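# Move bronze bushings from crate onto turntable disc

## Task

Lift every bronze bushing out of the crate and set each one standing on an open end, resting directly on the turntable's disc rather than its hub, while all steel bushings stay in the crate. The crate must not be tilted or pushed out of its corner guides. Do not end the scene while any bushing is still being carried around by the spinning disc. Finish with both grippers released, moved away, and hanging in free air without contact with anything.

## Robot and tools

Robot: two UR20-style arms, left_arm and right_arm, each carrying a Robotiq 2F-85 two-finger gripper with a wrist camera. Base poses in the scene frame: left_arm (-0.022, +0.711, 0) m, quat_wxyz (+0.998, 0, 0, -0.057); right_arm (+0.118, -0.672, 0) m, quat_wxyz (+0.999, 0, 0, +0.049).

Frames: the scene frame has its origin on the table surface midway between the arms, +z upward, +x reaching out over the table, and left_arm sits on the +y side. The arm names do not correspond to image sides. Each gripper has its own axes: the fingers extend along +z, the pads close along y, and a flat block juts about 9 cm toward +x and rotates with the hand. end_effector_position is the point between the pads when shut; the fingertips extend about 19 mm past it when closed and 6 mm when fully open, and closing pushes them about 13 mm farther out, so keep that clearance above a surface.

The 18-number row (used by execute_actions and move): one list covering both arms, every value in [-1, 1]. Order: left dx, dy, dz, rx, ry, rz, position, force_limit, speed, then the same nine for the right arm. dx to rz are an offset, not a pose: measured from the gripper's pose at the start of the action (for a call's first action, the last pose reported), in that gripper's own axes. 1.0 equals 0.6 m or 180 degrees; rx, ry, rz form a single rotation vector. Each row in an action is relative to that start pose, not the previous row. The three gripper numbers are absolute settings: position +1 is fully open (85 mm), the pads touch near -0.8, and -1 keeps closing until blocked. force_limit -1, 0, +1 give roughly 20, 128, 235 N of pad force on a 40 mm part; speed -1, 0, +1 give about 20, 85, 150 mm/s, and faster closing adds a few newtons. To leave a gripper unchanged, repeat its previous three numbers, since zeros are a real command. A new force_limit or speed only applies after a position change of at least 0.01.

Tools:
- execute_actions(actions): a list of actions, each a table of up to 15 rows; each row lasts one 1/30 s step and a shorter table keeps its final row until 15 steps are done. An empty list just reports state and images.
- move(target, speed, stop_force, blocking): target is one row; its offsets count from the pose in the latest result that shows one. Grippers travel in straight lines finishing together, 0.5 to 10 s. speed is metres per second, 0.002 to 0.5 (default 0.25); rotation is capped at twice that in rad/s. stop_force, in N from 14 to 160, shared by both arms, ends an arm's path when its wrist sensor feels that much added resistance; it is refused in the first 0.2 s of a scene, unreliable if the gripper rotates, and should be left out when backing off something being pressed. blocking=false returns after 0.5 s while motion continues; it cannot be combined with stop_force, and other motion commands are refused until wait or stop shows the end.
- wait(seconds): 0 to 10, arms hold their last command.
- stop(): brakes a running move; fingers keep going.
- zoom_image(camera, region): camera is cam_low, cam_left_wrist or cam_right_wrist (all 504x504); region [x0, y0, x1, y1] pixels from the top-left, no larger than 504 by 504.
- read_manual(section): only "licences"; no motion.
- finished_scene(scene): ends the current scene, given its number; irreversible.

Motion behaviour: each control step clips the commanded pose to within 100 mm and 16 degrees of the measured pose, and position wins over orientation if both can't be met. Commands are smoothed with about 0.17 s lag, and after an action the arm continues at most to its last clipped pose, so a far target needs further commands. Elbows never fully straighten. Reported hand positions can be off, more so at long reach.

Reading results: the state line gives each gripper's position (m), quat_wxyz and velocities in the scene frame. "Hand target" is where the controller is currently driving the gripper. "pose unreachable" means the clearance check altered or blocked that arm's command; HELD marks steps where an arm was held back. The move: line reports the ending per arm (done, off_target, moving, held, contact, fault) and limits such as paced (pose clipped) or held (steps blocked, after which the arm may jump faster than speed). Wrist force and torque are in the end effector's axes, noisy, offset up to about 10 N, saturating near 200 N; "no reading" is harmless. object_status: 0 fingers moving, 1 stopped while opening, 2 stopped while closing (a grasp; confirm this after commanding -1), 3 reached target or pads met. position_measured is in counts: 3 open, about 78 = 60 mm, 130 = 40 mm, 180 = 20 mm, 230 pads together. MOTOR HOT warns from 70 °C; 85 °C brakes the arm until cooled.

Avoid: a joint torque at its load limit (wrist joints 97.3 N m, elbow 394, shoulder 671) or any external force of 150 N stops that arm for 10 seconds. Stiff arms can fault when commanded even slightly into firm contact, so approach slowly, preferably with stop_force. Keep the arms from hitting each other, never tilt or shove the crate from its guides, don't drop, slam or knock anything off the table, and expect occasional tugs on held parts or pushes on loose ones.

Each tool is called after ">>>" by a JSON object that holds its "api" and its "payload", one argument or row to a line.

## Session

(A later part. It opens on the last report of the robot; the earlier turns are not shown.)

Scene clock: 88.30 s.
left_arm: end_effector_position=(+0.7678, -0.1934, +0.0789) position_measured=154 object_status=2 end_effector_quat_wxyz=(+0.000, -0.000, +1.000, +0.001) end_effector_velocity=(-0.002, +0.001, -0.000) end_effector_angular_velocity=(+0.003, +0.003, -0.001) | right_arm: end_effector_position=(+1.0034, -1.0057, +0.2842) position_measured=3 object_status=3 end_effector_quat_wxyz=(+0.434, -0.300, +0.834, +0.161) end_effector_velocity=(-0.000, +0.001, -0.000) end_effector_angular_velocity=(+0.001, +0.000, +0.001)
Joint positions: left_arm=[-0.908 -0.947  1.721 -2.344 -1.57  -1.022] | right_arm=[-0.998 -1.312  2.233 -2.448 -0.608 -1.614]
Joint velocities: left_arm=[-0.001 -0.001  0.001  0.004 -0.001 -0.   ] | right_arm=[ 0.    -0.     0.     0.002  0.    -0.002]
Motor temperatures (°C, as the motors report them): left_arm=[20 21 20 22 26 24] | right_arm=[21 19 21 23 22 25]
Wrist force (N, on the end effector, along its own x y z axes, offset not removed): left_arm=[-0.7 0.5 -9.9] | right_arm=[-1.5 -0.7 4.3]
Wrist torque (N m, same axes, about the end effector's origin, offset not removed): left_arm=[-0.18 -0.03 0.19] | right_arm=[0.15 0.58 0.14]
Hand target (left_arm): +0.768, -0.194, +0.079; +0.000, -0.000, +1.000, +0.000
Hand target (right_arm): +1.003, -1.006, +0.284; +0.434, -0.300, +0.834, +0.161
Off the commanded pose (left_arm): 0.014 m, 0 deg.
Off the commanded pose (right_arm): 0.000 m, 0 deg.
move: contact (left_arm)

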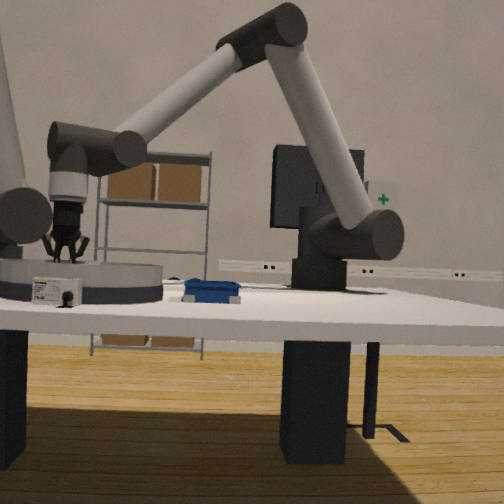

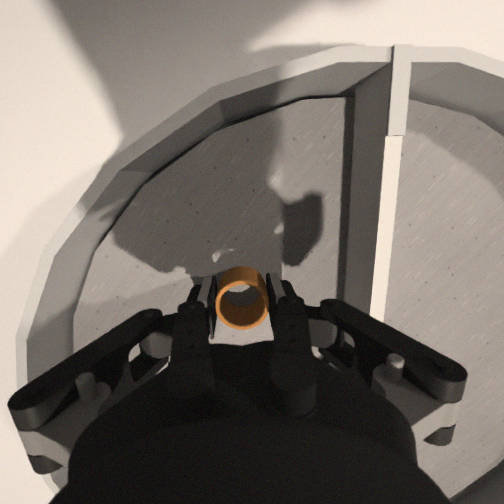

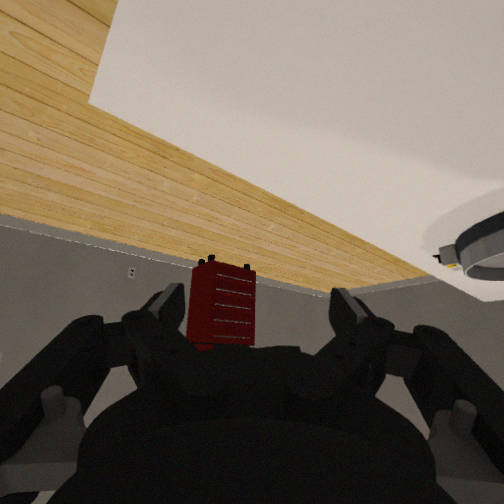

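>>> {"api": "move", "payload": {
  "target": [0,0,0,0,0,0,0,-0.5,0.5,0,0,0,0,0,0,1,0,0]
}}

>>> {"api": "move", "payload": {
  "target": [0,0,-0.12,0,0,0,0,-0.5,0.5,0,0,0,0,0,0,1,0,0],
  "speed": 0.2
}}

Scene clock: 92.77 s.
left_arm: end_effector_position=(+0.7678, -0.1935, +0.0790) position_measured=129 object_status=3 end_effector_quat_wxyz=(+0.000, -0.000, +1.000, +0.000) end_effector_velocity=(+0.000, +0.000, -0.001) end_effector_angular_velocity=(+0.000, +0.000, +0.000) | right_arm: end_effector_position=(+1.0034, -1.0057, +0.2842) position_measured=3 object_status=3 end_effector_quat_wxyz=(+0.434, -0.300, +0.834, +0.161) end_effector_velocity=(-0.000, -0.001, +0.000) end_effector_angular_velocity=(-0.001, -0.001, -0.001)
Joint positions: left_arm=[-0.908 -0.947  1.721 -2.344 -1.57  -1.022] | right_arm=[-0.998 -1.312  2.233 -2.448 -0.608 -1.614]
Joint velocities: left_arm=[ 0.     0.001 -0.    -0.     0.     0.   ] | right_arm=[-0.001  0.     0.    -0.001  0.    -0.   ]
Motor temperatures (°C, as the motors report them): left_arm=[20 21 20 22 26 24] | right_arm=[21 19 21 23 22 25]
Wrist force (N, on the end effector, along its own x y z axes, offset not removed): left_arm=[1.7 3.1 -9.4] | right_arm=[-4.6 0.4 5.6]
Wrist torque (N m, same axes, about the end effector's origin, offset not removed): left_arm=[0.38 -0.54 0.06] | right_arm=[0.42 1.04 0.26]
Hand target (left_arm): +0.768, -0.193, +0.079; +0.000, -0.000, +1.000, +0.001
Hand target (right_arm): +1.003, -1.006, +0.284; +0.434, -0.300, +0.834, +0.161
Off the commanded pose (left_arm): 0.000 m, 0 deg.
Off the commanded pose (right_arm): 0.000 m, 0 deg.
move: done

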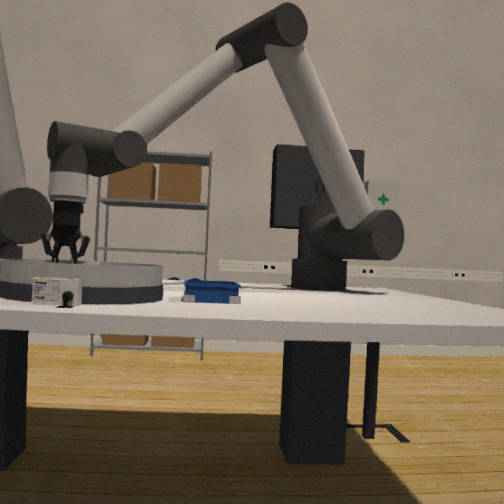

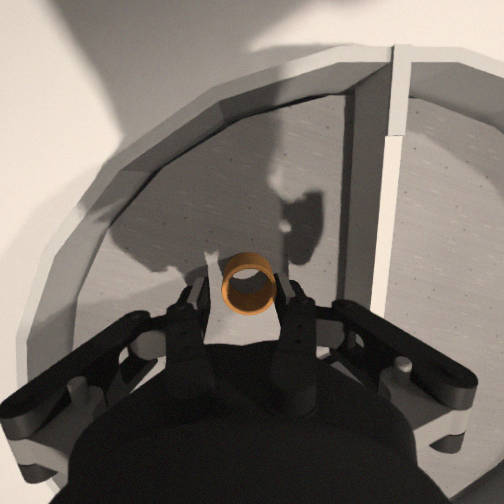

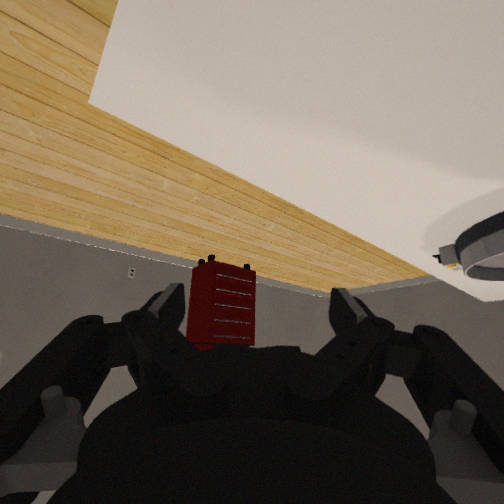

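Scene clock: 93.67 s.
left_arm: end_effector_position=(+0.7678, -0.1934, +0.1507) position_measured=129 object_status=3 end_effector_quat_wxyz=(+0.000, -0.000, +1.000, +0.000) end_effector_velocity=(-0.000, +0.001, +0.000) end_effector_angular_velocity=(+0.002, +0.001, +0.000) | right_arm: end_effector_position=(+1.0034, -1.0057, +0.2842) position_measured=3 object_status=3 end_effector_quat_wxyz=(+0.434, -0.300, +0.834, +0.161) end_effector_velocity=(+0.000, +0.001, +0.000) end_effector_angular_velocity=(-0.000, -0.000, +0.001)
Joint positions: left_arm=[-0.908 -1.003  1.695 -2.262 -1.57  -1.022] | right_arm=[-0.998 -1.312  2.233 -2.448 -0.608 -1.614]
Joint velocities: left_arm=[ 0.    -0.001 -0.     0.003  0.     0.   ] | right_arm=[ 0.001 -0.    -0.    -0.    -0.    -0.   ]
Motor temperatures (°C, as the motors report them): left_arm=[20 21 20 22 26 24] | right_arm=[21 19 21 23 22 25]
Wrist force (N, on the end effector, along its own x y z axes, offset not removed): left_arm=[3.0 1.0 -3.8] | right_arm=[-4.9 4.6 6.6]
Wrist torque (N m, same axes, about the end effector's origin, offset not removed): left_arm=[-0.33 -0.69 0.09] | right_arm=[1.33 1.09 0.11]
Hand target (left_arm): +0.768, -0.193, +0.151; +0.000, -0.000, +1.000, +0.000
Hand target (right_arm): +1.003, -1.006, +0.284; +0.434, -0.300, +0.834, +0.161
Off the commanded pose (left_arm): 0.000 m, 0 deg.
Off the commanded pose (right_arm): 0.000 m, 0 deg.
move: done

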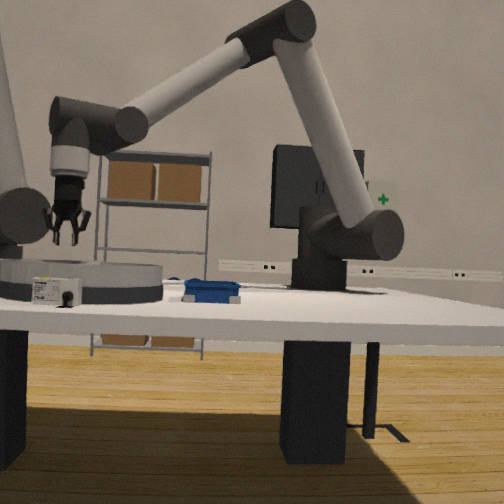

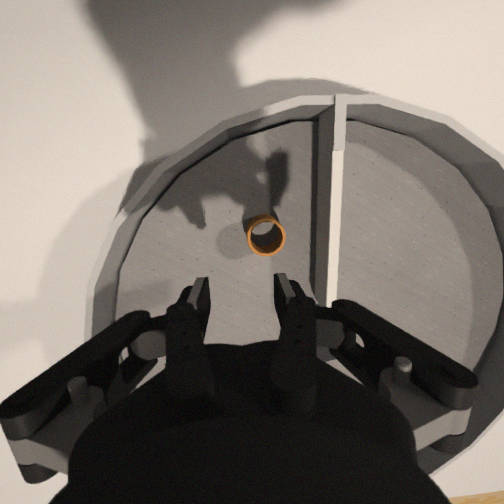

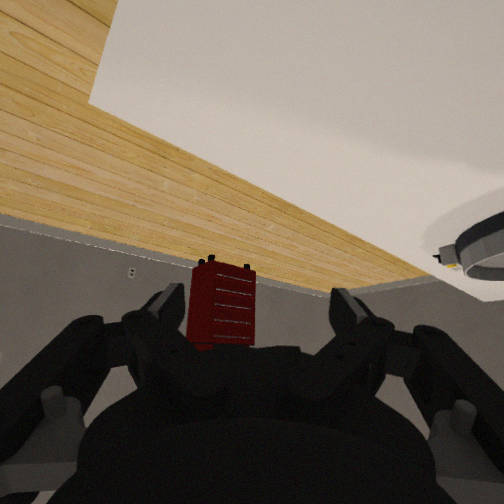

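>>> {"api": "move", "payload": {
  "target": [-0.037,0.746,0.02,0,0,0,0,-0.5,0.5,0,0,0,0,0,0,1,0,0],
  "speed": 0.3
}}

>>> {"api": "move", "payload": {
  "target": [0,0,0.115,0,0,0,0,-0.5,0.5,0,0,0,0,0,0,1,0,0],
  "speed": 0.12
}}

>>> {"api": "zoom_image", "payload": {
  "camera": "cam_left_wrist",
  "region": [130, 200, 370, 360]
}}

Scene clock: 105.43 s.
left_arm: end_effector_position=(+0.7890, +0.2539, +0.1384) position_measured=129 object_status=3 end_effector_quat_wxyz=(+0.000, -0.000, +1.000, +0.000) end_effector_velocity=(-0.000, +0.001, +0.000) end_effector_angular_velocity=(-0.001, +0.001, -0.000) | right_arm: end_effector_position=(+1.0034, -1.0057, +0.2842) position_measured=3 object_status=3 end_effector_quat_wxyz=(+0.434, -0.300, +0.834, +0.161) end_effector_velocity=(+0.000, -0.000, +0.000) end_effector_angular_velocity=(-0.002, -0.002, +0.001)
Joint positions: left_arm=[-0.618 -1.231  2.114 -2.454 -1.57  -0.732] | right_arm=[-0.998 -1.312  2.233 -2.448 -0.608 -1.614]
Joint velocities: left_arm=[ 0.001 -0.001  0.001 -0.    -0.001  0.002] | right_arm=[ 0.    -0.    -0.    -0.001 -0.    -0.002]
Motor temperatures (°C, as the motors report them): left_arm=[20 21 20 22 26 24] | right_arm=[21 19 21 23 22 25]
Wrist force (N, on the end effector, along its own x y z axes, offset not removed): left_arm=[-4.5 3.1 -3.7] | right_arm=[-4.1 0.5 6.2]
Wrist torque (N m, same axes, about the end effector's origin, offset not removed): left_arm=[0.20 0.54 0.07] | right_arm=[0.48 1.15 0.37]
Hand target (left_arm): +0.789, +0.254, +0.138; +0.000, -0.000, +1.000, +0.000
Hand target (right_arm): +1.003, -1.006, +0.284; +0.434, -0.300, +0.834, +0.161
Off the commanded pose (left_arm): 0.001 m, 0 deg.
Off the commanded pose (right_arm): 0.000 m, 0 deg.
move: done

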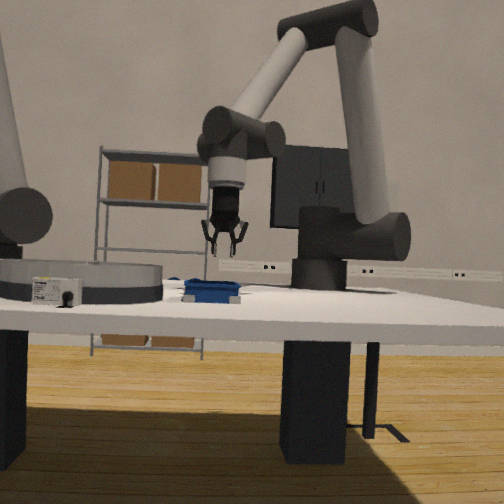

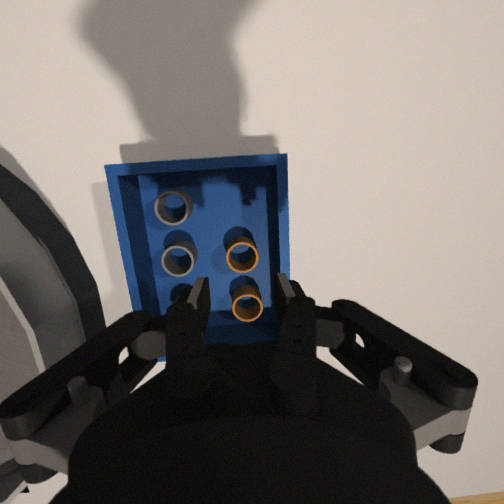

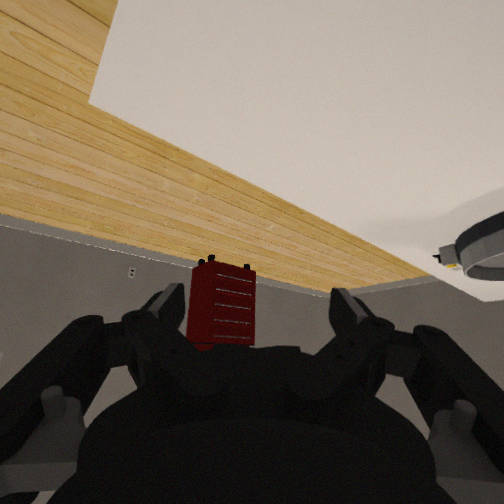

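Scene clock: 106.47 s.
left_arm: end_effector_position=(+0.7891, +0.2539, +0.0696) position_measured=129 object_status=3 end_effector_quat_wxyz=(-0.000, -0.000, +1.000, +0.000) end_effector_velocity=(+0.001, +0.000, -0.002) end_effector_angular_velocity=(+0.000, -0.001, +0.001) | right_arm: end_effector_position=(+1.0034, -1.0057, +0.2842) position_measured=3 object_status=3 end_effector_quat_wxyz=(+0.434, -0.300, +0.834, +0.161) end_effector_velocity=(-0.000, -0.001, +0.000) end_effector_angular_velocity=(+0.000, +0.000, -0.001)
Joint positions: left_arm=[-0.618 -1.155  2.142 -2.557 -1.57  -0.732] | right_arm=[-0.998 -1.312  2.233 -2.448 -0.608 -1.614]
Joint velocities: left_arm=[ 0.     0.003 -0.    -0.003  0.001 -0.   ] | right_arm=[-0.     0.    -0.    -0.001  0.     0.001]
Motor temperatures (°C, as the motors report them): left_arm=[20 21 20 22 26 24] | right_arm=[21 19 21 23 22 25]
Wrist force (N, on the end effector, along its own x y z axes, offset not removed): left_arm=[4.1 3.4 -10.8] | right_arm=[-5.2 3.6 5.9]
Wrist torque (N m, same axes, about the end effector's origin, offset not removed): left_arm=[0.40 -1.03 0.10] | right_arm=[1.05 1.19 0.35]
Hand target (left_arm): +0.789, +0.254, +0.069; -0.000, -0.000, +1.000, +0.000
Hand target (right_arm): +1.003, -1.006, +0.284; +0.434, -0.300, +0.834, +0.161
Off the commanded pose (left_arm): 0.000 m, 0 deg.
Off the commanded pose (right_arm): 0.000 m, 0 deg.
move: done

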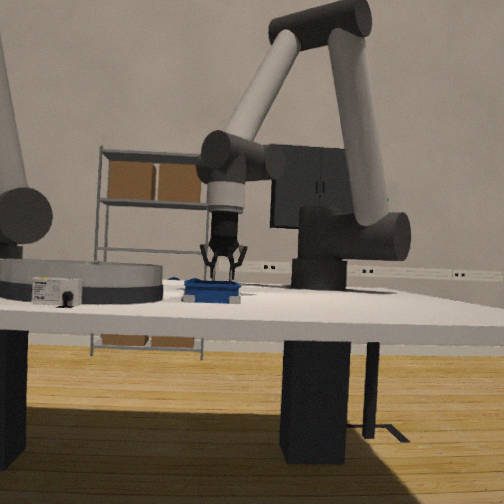

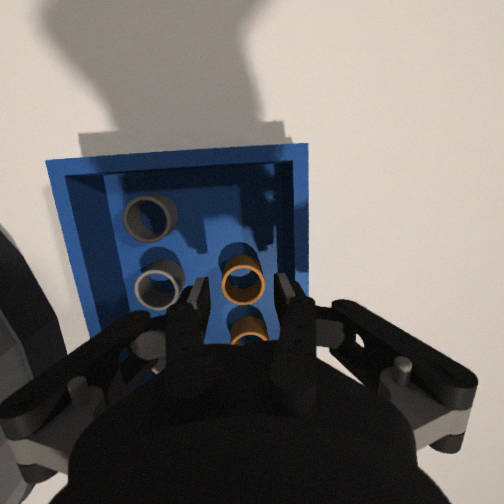

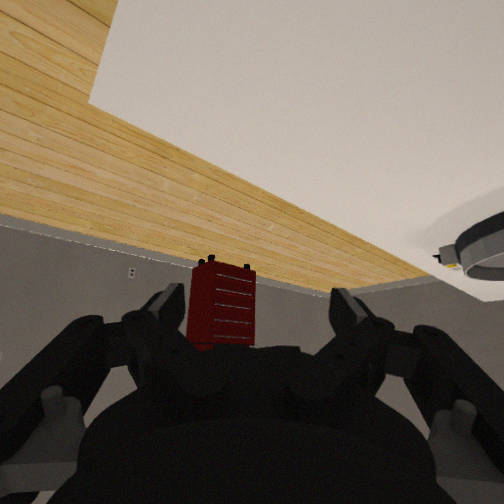

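Region (130, 200, 370, 360) of cam_left_wrist's 504x504 image, scaled by 2.100, with more detail than that image has.

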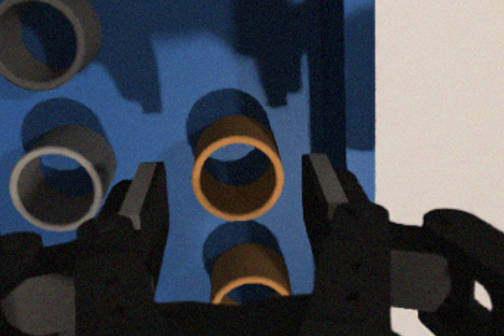

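>>> {"api": "move", "payload": {
  "target": [-0.005,-0.003,0.064,0,0,0,0,-0.5,0.5,0,0,0,0,0,0,1,0,0],
  "speed": 0.025,
  "stop_force": 14
}}

>>> {"api": "move", "payload": {
  "target": [0,0,0,0,0,0,-1,-0.5,-0.5,0,0,0,0,0,0,1,0,0]
}}

Scene clock: 113.67 s.
left_arm: end_effector_position=(+0.7921, +0.2520, +0.0314) position_measured=129 object_status=3 end_effector_quat_wxyz=(-0.000, -0.000, +1.000, +0.000) end_effector_velocity=(+0.001, -0.001, -0.001) end_effector_angular_velocity=(-0.001, -0.001, -0.000) | right_arm: end_effector_position=(+1.0034, -1.0057, +0.2842) position_measured=3 object_status=3 end_effector_quat_wxyz=(+0.434, -0.300, +0.834, +0.161) end_effector_velocity=(-0.000, -0.001, -0.000) end_effector_angular_velocity=(+0.001, +0.001, -0.001)
Joint positions: left_arm=[-0.617 -1.108  2.149 -2.611 -1.57  -0.731] | right_arm=[-0.998 -1.312  2.233 -2.448 -0.608 -1.614]
Joint velocities: left_arm=[-0.     0.002 -0.001 -0.003 -0.     0.   ] | right_arm=[-0.001  0.     0.     0.    -0.     0.   ]
Motor temperatures (°C, as the motors report them): left_arm=[20 21 20 22 26 24] | right_arm=[21 19 21 23 22 25]
Wrist force (N, on the end effector, along its own x y z axes, offset not removed): left_arm=[1.8 3.0 -4.9] | right_arm=[-5.1 1.4 5.8]
Wrist torque (N m, same axes, about the end effector's origin, offset not removed): left_arm=[0.05 -0.34 0.03] | right_arm=[0.68 1.25 0.24]
Hand target (left_arm): +0.792, +0.252, +0.031; -0.000, -0.000, +1.000, +0.000
Hand target (right_arm): +1.003, -1.006, +0.284; +0.434, -0.300, +0.834, +0.161
Off the commanded pose (left_arm): 0.000 m, 0 deg.
Off the commanded pose (right_arm): 0.000 m, 0 deg.
move: done

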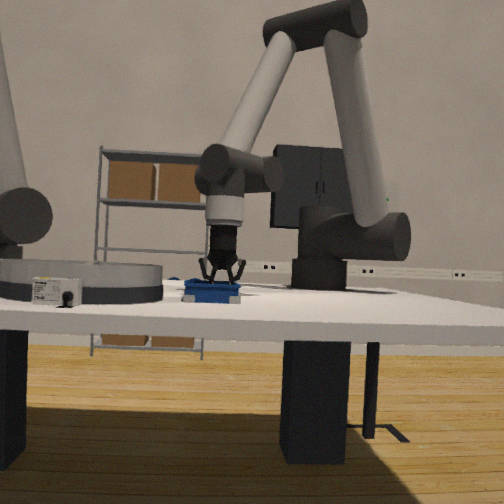

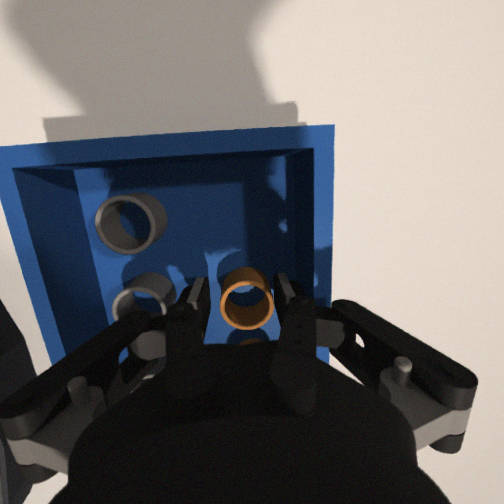

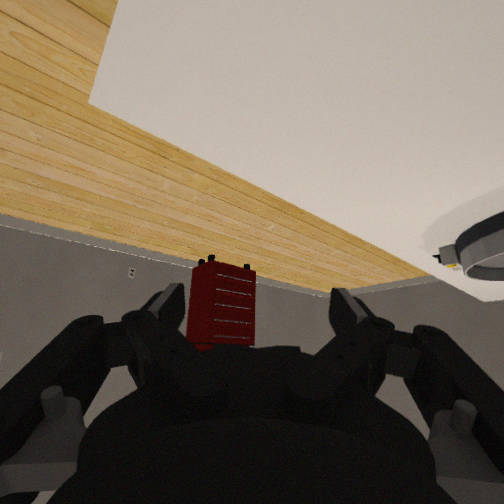

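Scene clock: 114.17 s.
left_arm: end_effector_position=(+0.7921, +0.2520, +0.0314) position_measured=154 object_status=2 end_effector_quat_wxyz=(-0.000, -0.000, +1.000, +0.000) end_effector_velocity=(+0.002, +0.001, +0.002) end_effector_angular_velocity=(-0.002, -0.001, +0.003) | right_arm: end_effector_position=(+1.0034, -1.0057, +0.2842) position_measured=3 object_status=3 end_effector_quat_wxyz=(+0.434, -0.300, +0.834, +0.161) end_effector_velocity=(-0.000, -0.000, -0.000) end_effector_angular_velocity=(+0.001, +0.001, -0.001)
Joint positions: left_arm=[-0.617 -1.108  2.149 -2.611 -1.57  -0.731] | right_arm=[-0.998 -1.312  2.233 -2.448 -0.608 -1.614]
Joint velocities: left_arm=[ 0.003 -0.001 -0.001 -0.    -0.001  0.   ] | right_arm=[-0.     0.    -0.     0.001  0.     0.001]
Motor temperatures (°C, as the motors report them): left_arm=[20 21 20 22 26 24] | right_arm=[21 19 21 23 22 25]
Wrist force (N, on the end effector, along its own x y z axes, offset not removed): left_arm=[5.3 6.2 -25.6] | right_arm=[-3.5 4.1 6.0]
Wrist torque (N m, same axes, about the end effector's origin, offset not removed): left_arm=[0.44 -0.79 0.11] | right_arm=[1.21 0.87 0.21]
Hand target (left_arm): +0.792, +0.252, +0.031; -0.000, -0.000, +1.000, +0.000
Hand target (right_arm): +1.003, -1.006, +0.284; +0.434, -0.300, +0.834, +0.161
Off the commanded pose (left_arm): 0.000 m, 0 deg.
Off the commanded pose (right_arm): 0.000 m, 0 deg.
move: done

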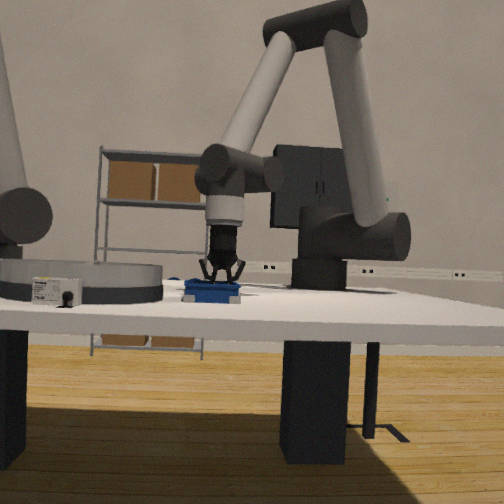

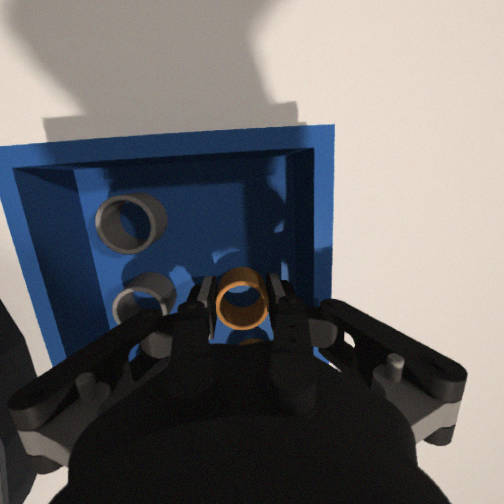

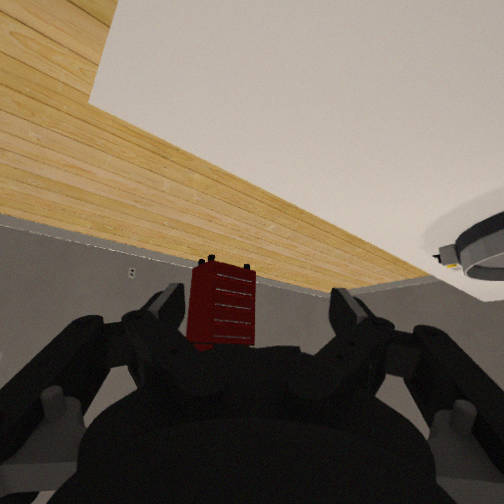

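Lift and go to (0.775, −0.193).

>>> {"api": "move", "payload": {
  "target": [0,0,-0.21,0,0,0,-1,-0.5,-0.5,0,0,0,0,0,0,1,0,0],
  "speed": 0.15
}}

>>> {"api": "move", "payload": {
  "target": [0.028,-0.742,0,0,0,0,-1,-0.5,-0.5,0,0,0,0,0,0,1,0,0],
  "speed": 0.3
}}

Scene clock: 120.20 s.
left_arm: end_effector_position=(+0.7920, +0.2522, +0.1570) position_measured=154 object_status=2 end_effector_quat_wxyz=(-0.000, -0.000, +1.000, +0.000) end_effector_velocity=(+0.001, +0.001, +0.001) end_effector_angular_velocity=(+0.001, +0.001, +0.002) | right_arm: end_effector_position=(+1.0034, -1.0057, +0.2842) position_measured=3 object_status=3 end_effector_quat_wxyz=(+0.434, -0.300, +0.834, +0.161) end_effector_velocity=(+0.000, +0.001, -0.000) end_effector_angular_velocity=(-0.001, -0.001, +0.002)
Joint positions: left_arm=[-0.617 -1.247  2.101 -2.424 -1.57  -0.731] | right_arm=[-0.998 -1.312  2.233 -2.448 -0.608 -1.614]
Joint velocities: left_arm=[ 0.001 -0.001 -0.001  0.004  0.    -0.   ] | right_arm=[ 0.001  0.    -0.    -0.     0.    -0.002]
Motor temperatures (°C, as the motors report them): left_arm=[20 21 20 22 26 24] | right_arm=[21 19 21 23 22 25]
Wrist force (N, on the end effector, along its own x y z axes, offset not removed): left_arm=[3.2 6.5 -9.6] | right_arm=[-3.5 5.7 4.6]
Wrist torque (N m, same axes, about the end effector's origin, offset not removed): left_arm=[0.78 -0.78 0.10] | right_arm=[1.50 0.88 0.23]
Hand target (left_arm): +0.792, +0.252, +0.157; -0.000, -0.000, +1.000, +0.000
Hand target (right_arm): +1.003, -1.006, +0.284; +0.434, -0.300, +0.834, +0.161
Off the commanded pose (left_arm): 0.000 m, 0 deg.
Off the commanded pose (right_arm): 0.000 m, 0 deg.
move: done

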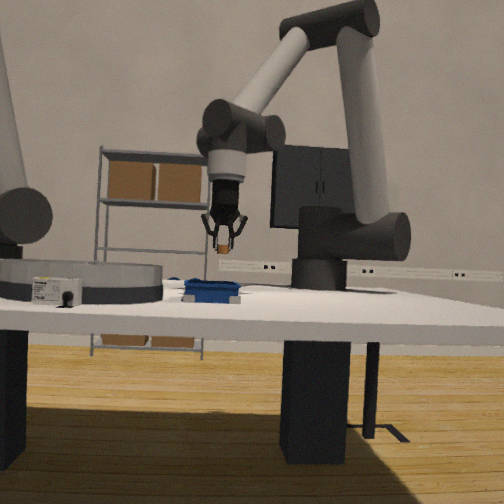

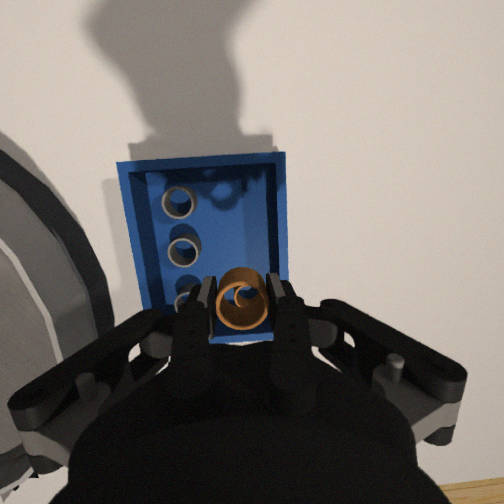

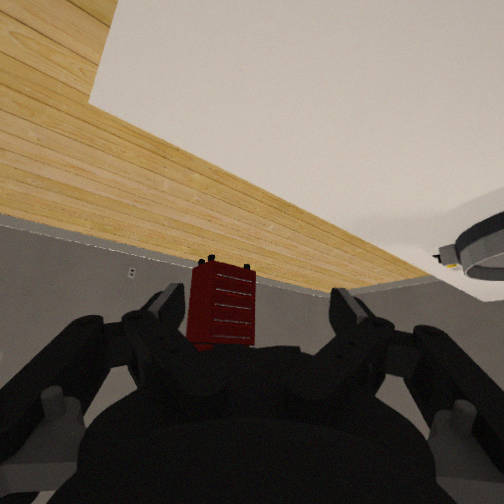

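Scene clock: 122.30 s.
left_arm: end_effector_position=(+0.7761, -0.1927, +0.1574) position_measured=154 object_status=2 end_effector_quat_wxyz=(+0.000, -0.000, +1.000, +0.000) end_effector_velocity=(+0.000, -0.002, -0.000) end_effector_angular_velocity=(+0.000, -0.001, -0.000) | right_arm: end_effector_position=(+1.0034, -1.0057, +0.2842) position_measured=3 object_status=3 end_effector_quat_wxyz=(+0.434, -0.300, +0.834, +0.161) end_effector_velocity=(-0.001, -0.002, -0.000) end_effector_angular_velocity=(+0.001, +0.001, -0.003)
Joint positions: left_arm=[-0.902 -1.004  1.684 -2.251 -1.57  -1.016] | right_arm=[-0.998 -1.312  2.233 -2.448 -0.608 -1.614]
Joint velocities: left_arm=[-0.001  0.002 -0.003  0.001  0.001 -0.001] | right_arm=[-0.002  0.     0.     0.001 -0.     0.001]
Motor temperatures (°C, as the motors report them): left_arm=[20 21 20 22 26 24] | right_arm=[21 19 21 23 22 25]
Wrist force (N, on the end effector, along its own x y z axes, offset not removed): left_arm=[-5.7 1.9 -6.0] | right_arm=[-4.9 -0.3 3.0]
Wrist torque (N m, same axes, about the end effector's origin, offset not removed): left_arm=[0.12 1.08 0.00] | right_arm=[0.31 1.07 0.28]
Hand target (left_arm): +0.776, -0.193, +0.157; +0.000, -0.000, +1.000, +0.000
Hand target (right_arm): +1.003, -1.006, +0.284; +0.434, -0.300, +0.834, +0.161
Off the commanded pose (left_arm): 0.001 m, 0 deg.
Off the commanded pose (right_arm): 0.000 m, 0 deg.
move: done

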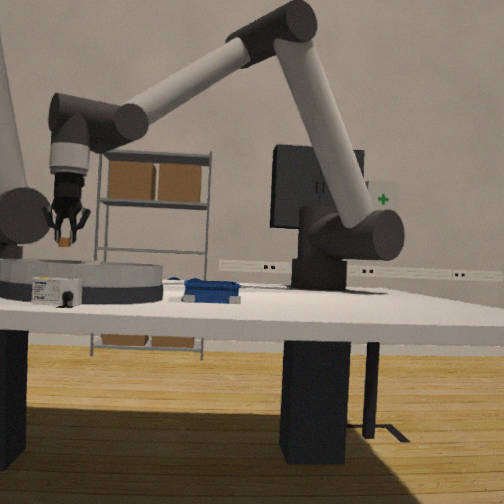

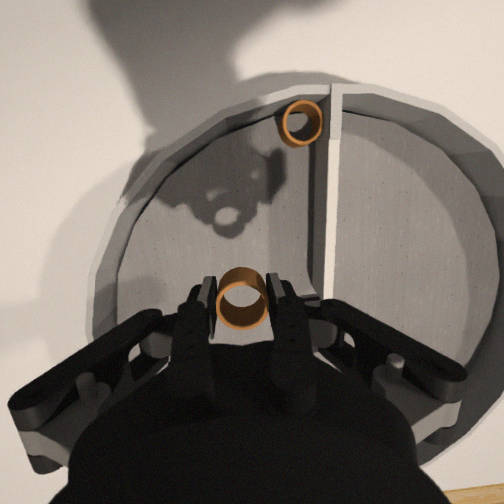

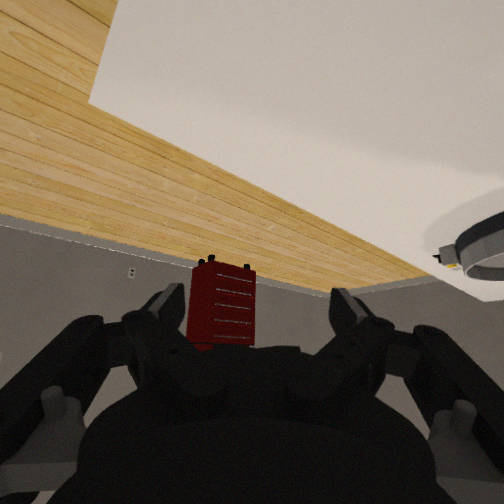

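>>> {"api": "move", "payload": {
  "target": [0,0,0.105,0,0,0,-1,-0.5,-0.5,0,0,0,0,0,0,1,0,0],
  "speed": 0.1
}}

>>> {"api": "move", "payload": {
  "target": [0,0,0.05,0,0,0,-1,-0.5,-0.5,0,0,0,0,0,0,1,0,0],
  "speed": 0.01,
  "stop_force": 14
}}

Scene clock: 130.20 s.
left_arm: end_effector_position=(+0.7761, -0.1928, +0.0947) position_measured=154 object_status=2 end_effector_quat_wxyz=(+0.000, -0.000, +1.000, +0.000) end_effector_velocity=(-0.001, -0.001, -0.003) end_effector_angular_velocity=(+0.001, -0.000, -0.002) | right_arm: end_effector_position=(+1.0034, -1.0057, +0.2842) position_measured=3 object_status=3 end_effector_quat_wxyz=(+0.434, -0.300, +0.834, +0.161) end_effector_velocity=(+0.001, +0.002, +0.000) end_effector_angular_velocity=(-0.000, +0.000, +0.002)
Joint positions: left_arm=[-0.902 -0.955  1.708 -2.323 -1.57  -1.016] | right_arm=[-0.998 -1.312  2.233 -2.448 -0.608 -1.614]
Joint velocities: left_arm=[-0.002  0.002  0.001 -0.002  0.001  0.   ] | right_arm=[ 0.002 -0.     0.     0.    -0.    -0.   ]
Motor temperatures (°C, as the motors report them): left_arm=[20 21 20 22 26 24] | right_arm=[21 19 21 23 22 25]
Wrist force (N, on the end effector, along its own x y z axes, offset not removed): left_arm=[7.3 4.0 -5.8] | right_arm=[-8.0 2.2 8.3]
Wrist torque (N m, same axes, about the end effector's origin, offset not removed): left_arm=[0.44 -1.55 0.30] | right_arm=[0.86 1.76 0.28]
Hand target (left_arm): +0.776, -0.193, +0.094; +0.000, -0.000, +1.000, +0.000
Hand target (right_arm): +1.003, -1.006, +0.284; +0.434, -0.300, +0.834, +0.161
Off the commanded pose (left_arm): 0.000 m, 0 deg.
Off the commanded pose (right_arm): 0.000 m, 0 deg.
move: done

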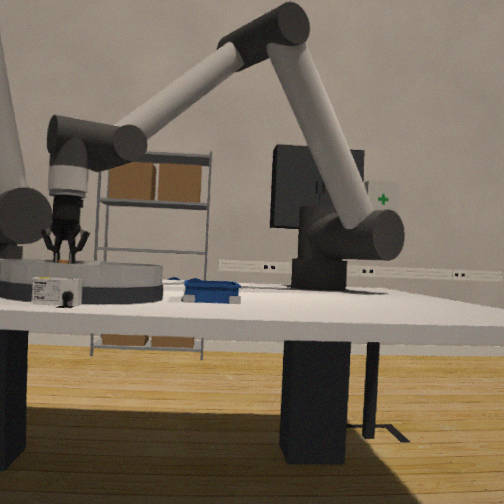

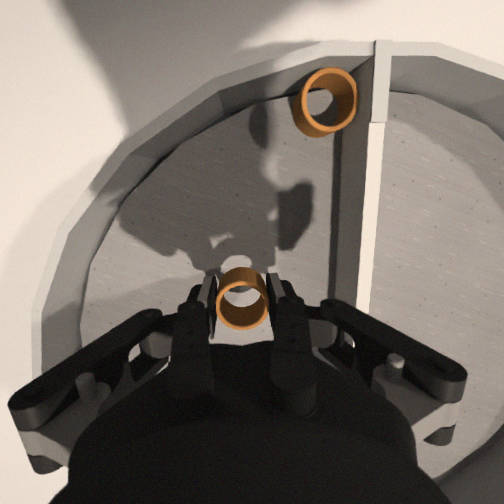

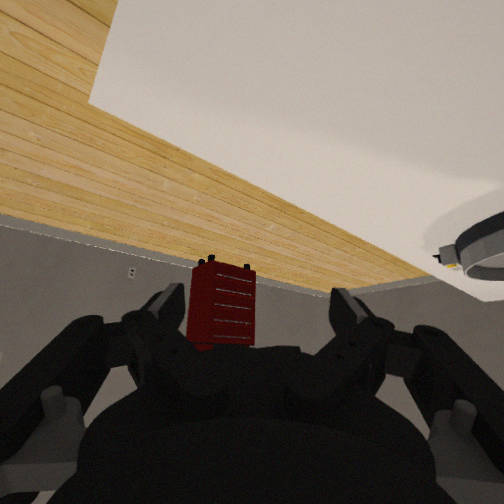

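Scene clock: 132.10 s.
left_arm: end_effector_position=(+0.7761, -0.1927, +0.0792) position_measured=154 object_status=2 end_effector_quat_wxyz=(+0.000, -0.000, +1.000, +0.001) end_effector_velocity=(-0.000, +0.001, +0.002) end_effector_angular_velocity=(+0.002, +0.000, +0.000) | right_arm: end_effector_position=(+1.0034, -1.0057, +0.2842) position_measured=3 object_status=3 end_effector_quat_wxyz=(+0.434, -0.300, +0.834, +0.161) end_effector_velocity=(+0.000, +0.001, -0.000) end_effector_angular_velocity=(-0.000, +0.000, +0.002)
Joint positions: left_arm=[-0.902 -0.943  1.712 -2.34  -1.57  -1.016] | right_arm=[-0.998 -1.312  2.233 -2.448 -0.608 -1.614]
Joint velocities: left_arm=[-0.    -0.002 -0.     0.004  0.001 -0.   ] | right_arm=[ 0.001  0.    -0.     0.    -0.    -0.001]
Motor temperatures (°C, as the motors report them): left_arm=[20 21 20 22 26 24] | right_arm=[21 19 21 23 22 25]
Wrist force (N, on the end effector, along its own x y z axes, offset not removed): left_arm=[-0.8 5.6 -2.5] | right_arm=[-4.7 0.5 5.1]
Wrist torque (N m, same axes, about the end effector's origin, offset not removed): left_arm=[0.67 0.00 0.17] | right_arm=[0.45 1.13 0.18]
Hand target (left_arm): +0.776, -0.193, +0.080; +0.000, -0.000, +1.000, +0.000
Hand target (right_arm): +1.003, -1.006, +0.284; +0.434, -0.300, +0.834, +0.161
Off the commanded pose (left_arm): 0.015 m, 0 deg.
Off the commanded pose (right_arm): 0.000 m, 0 deg.
move: contact (left_arm)

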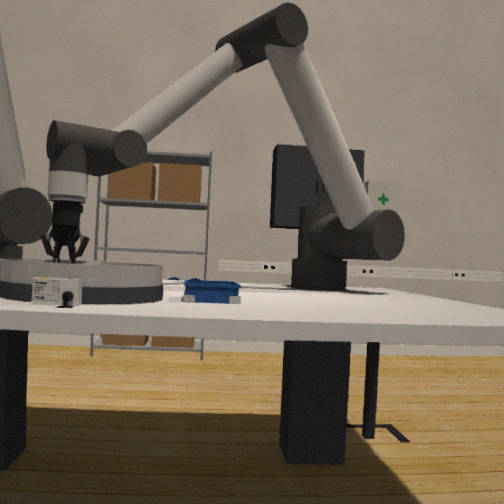

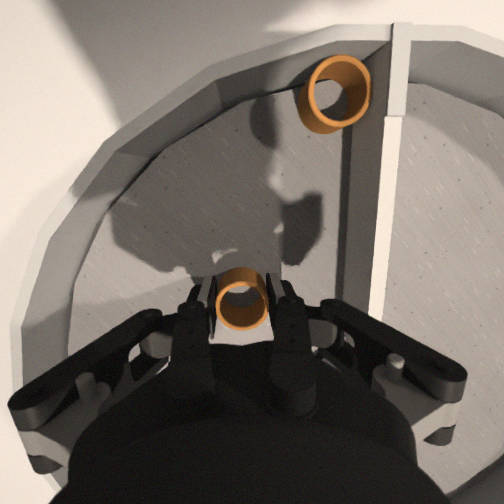

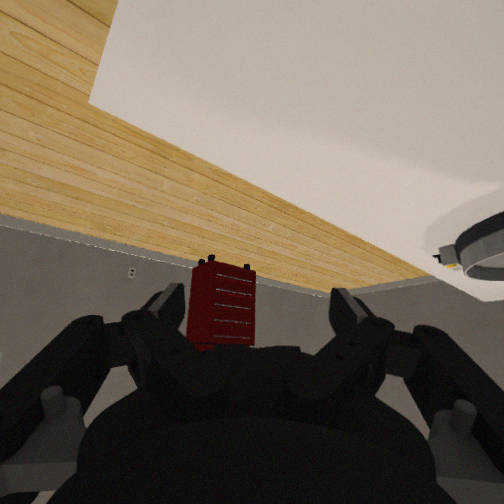

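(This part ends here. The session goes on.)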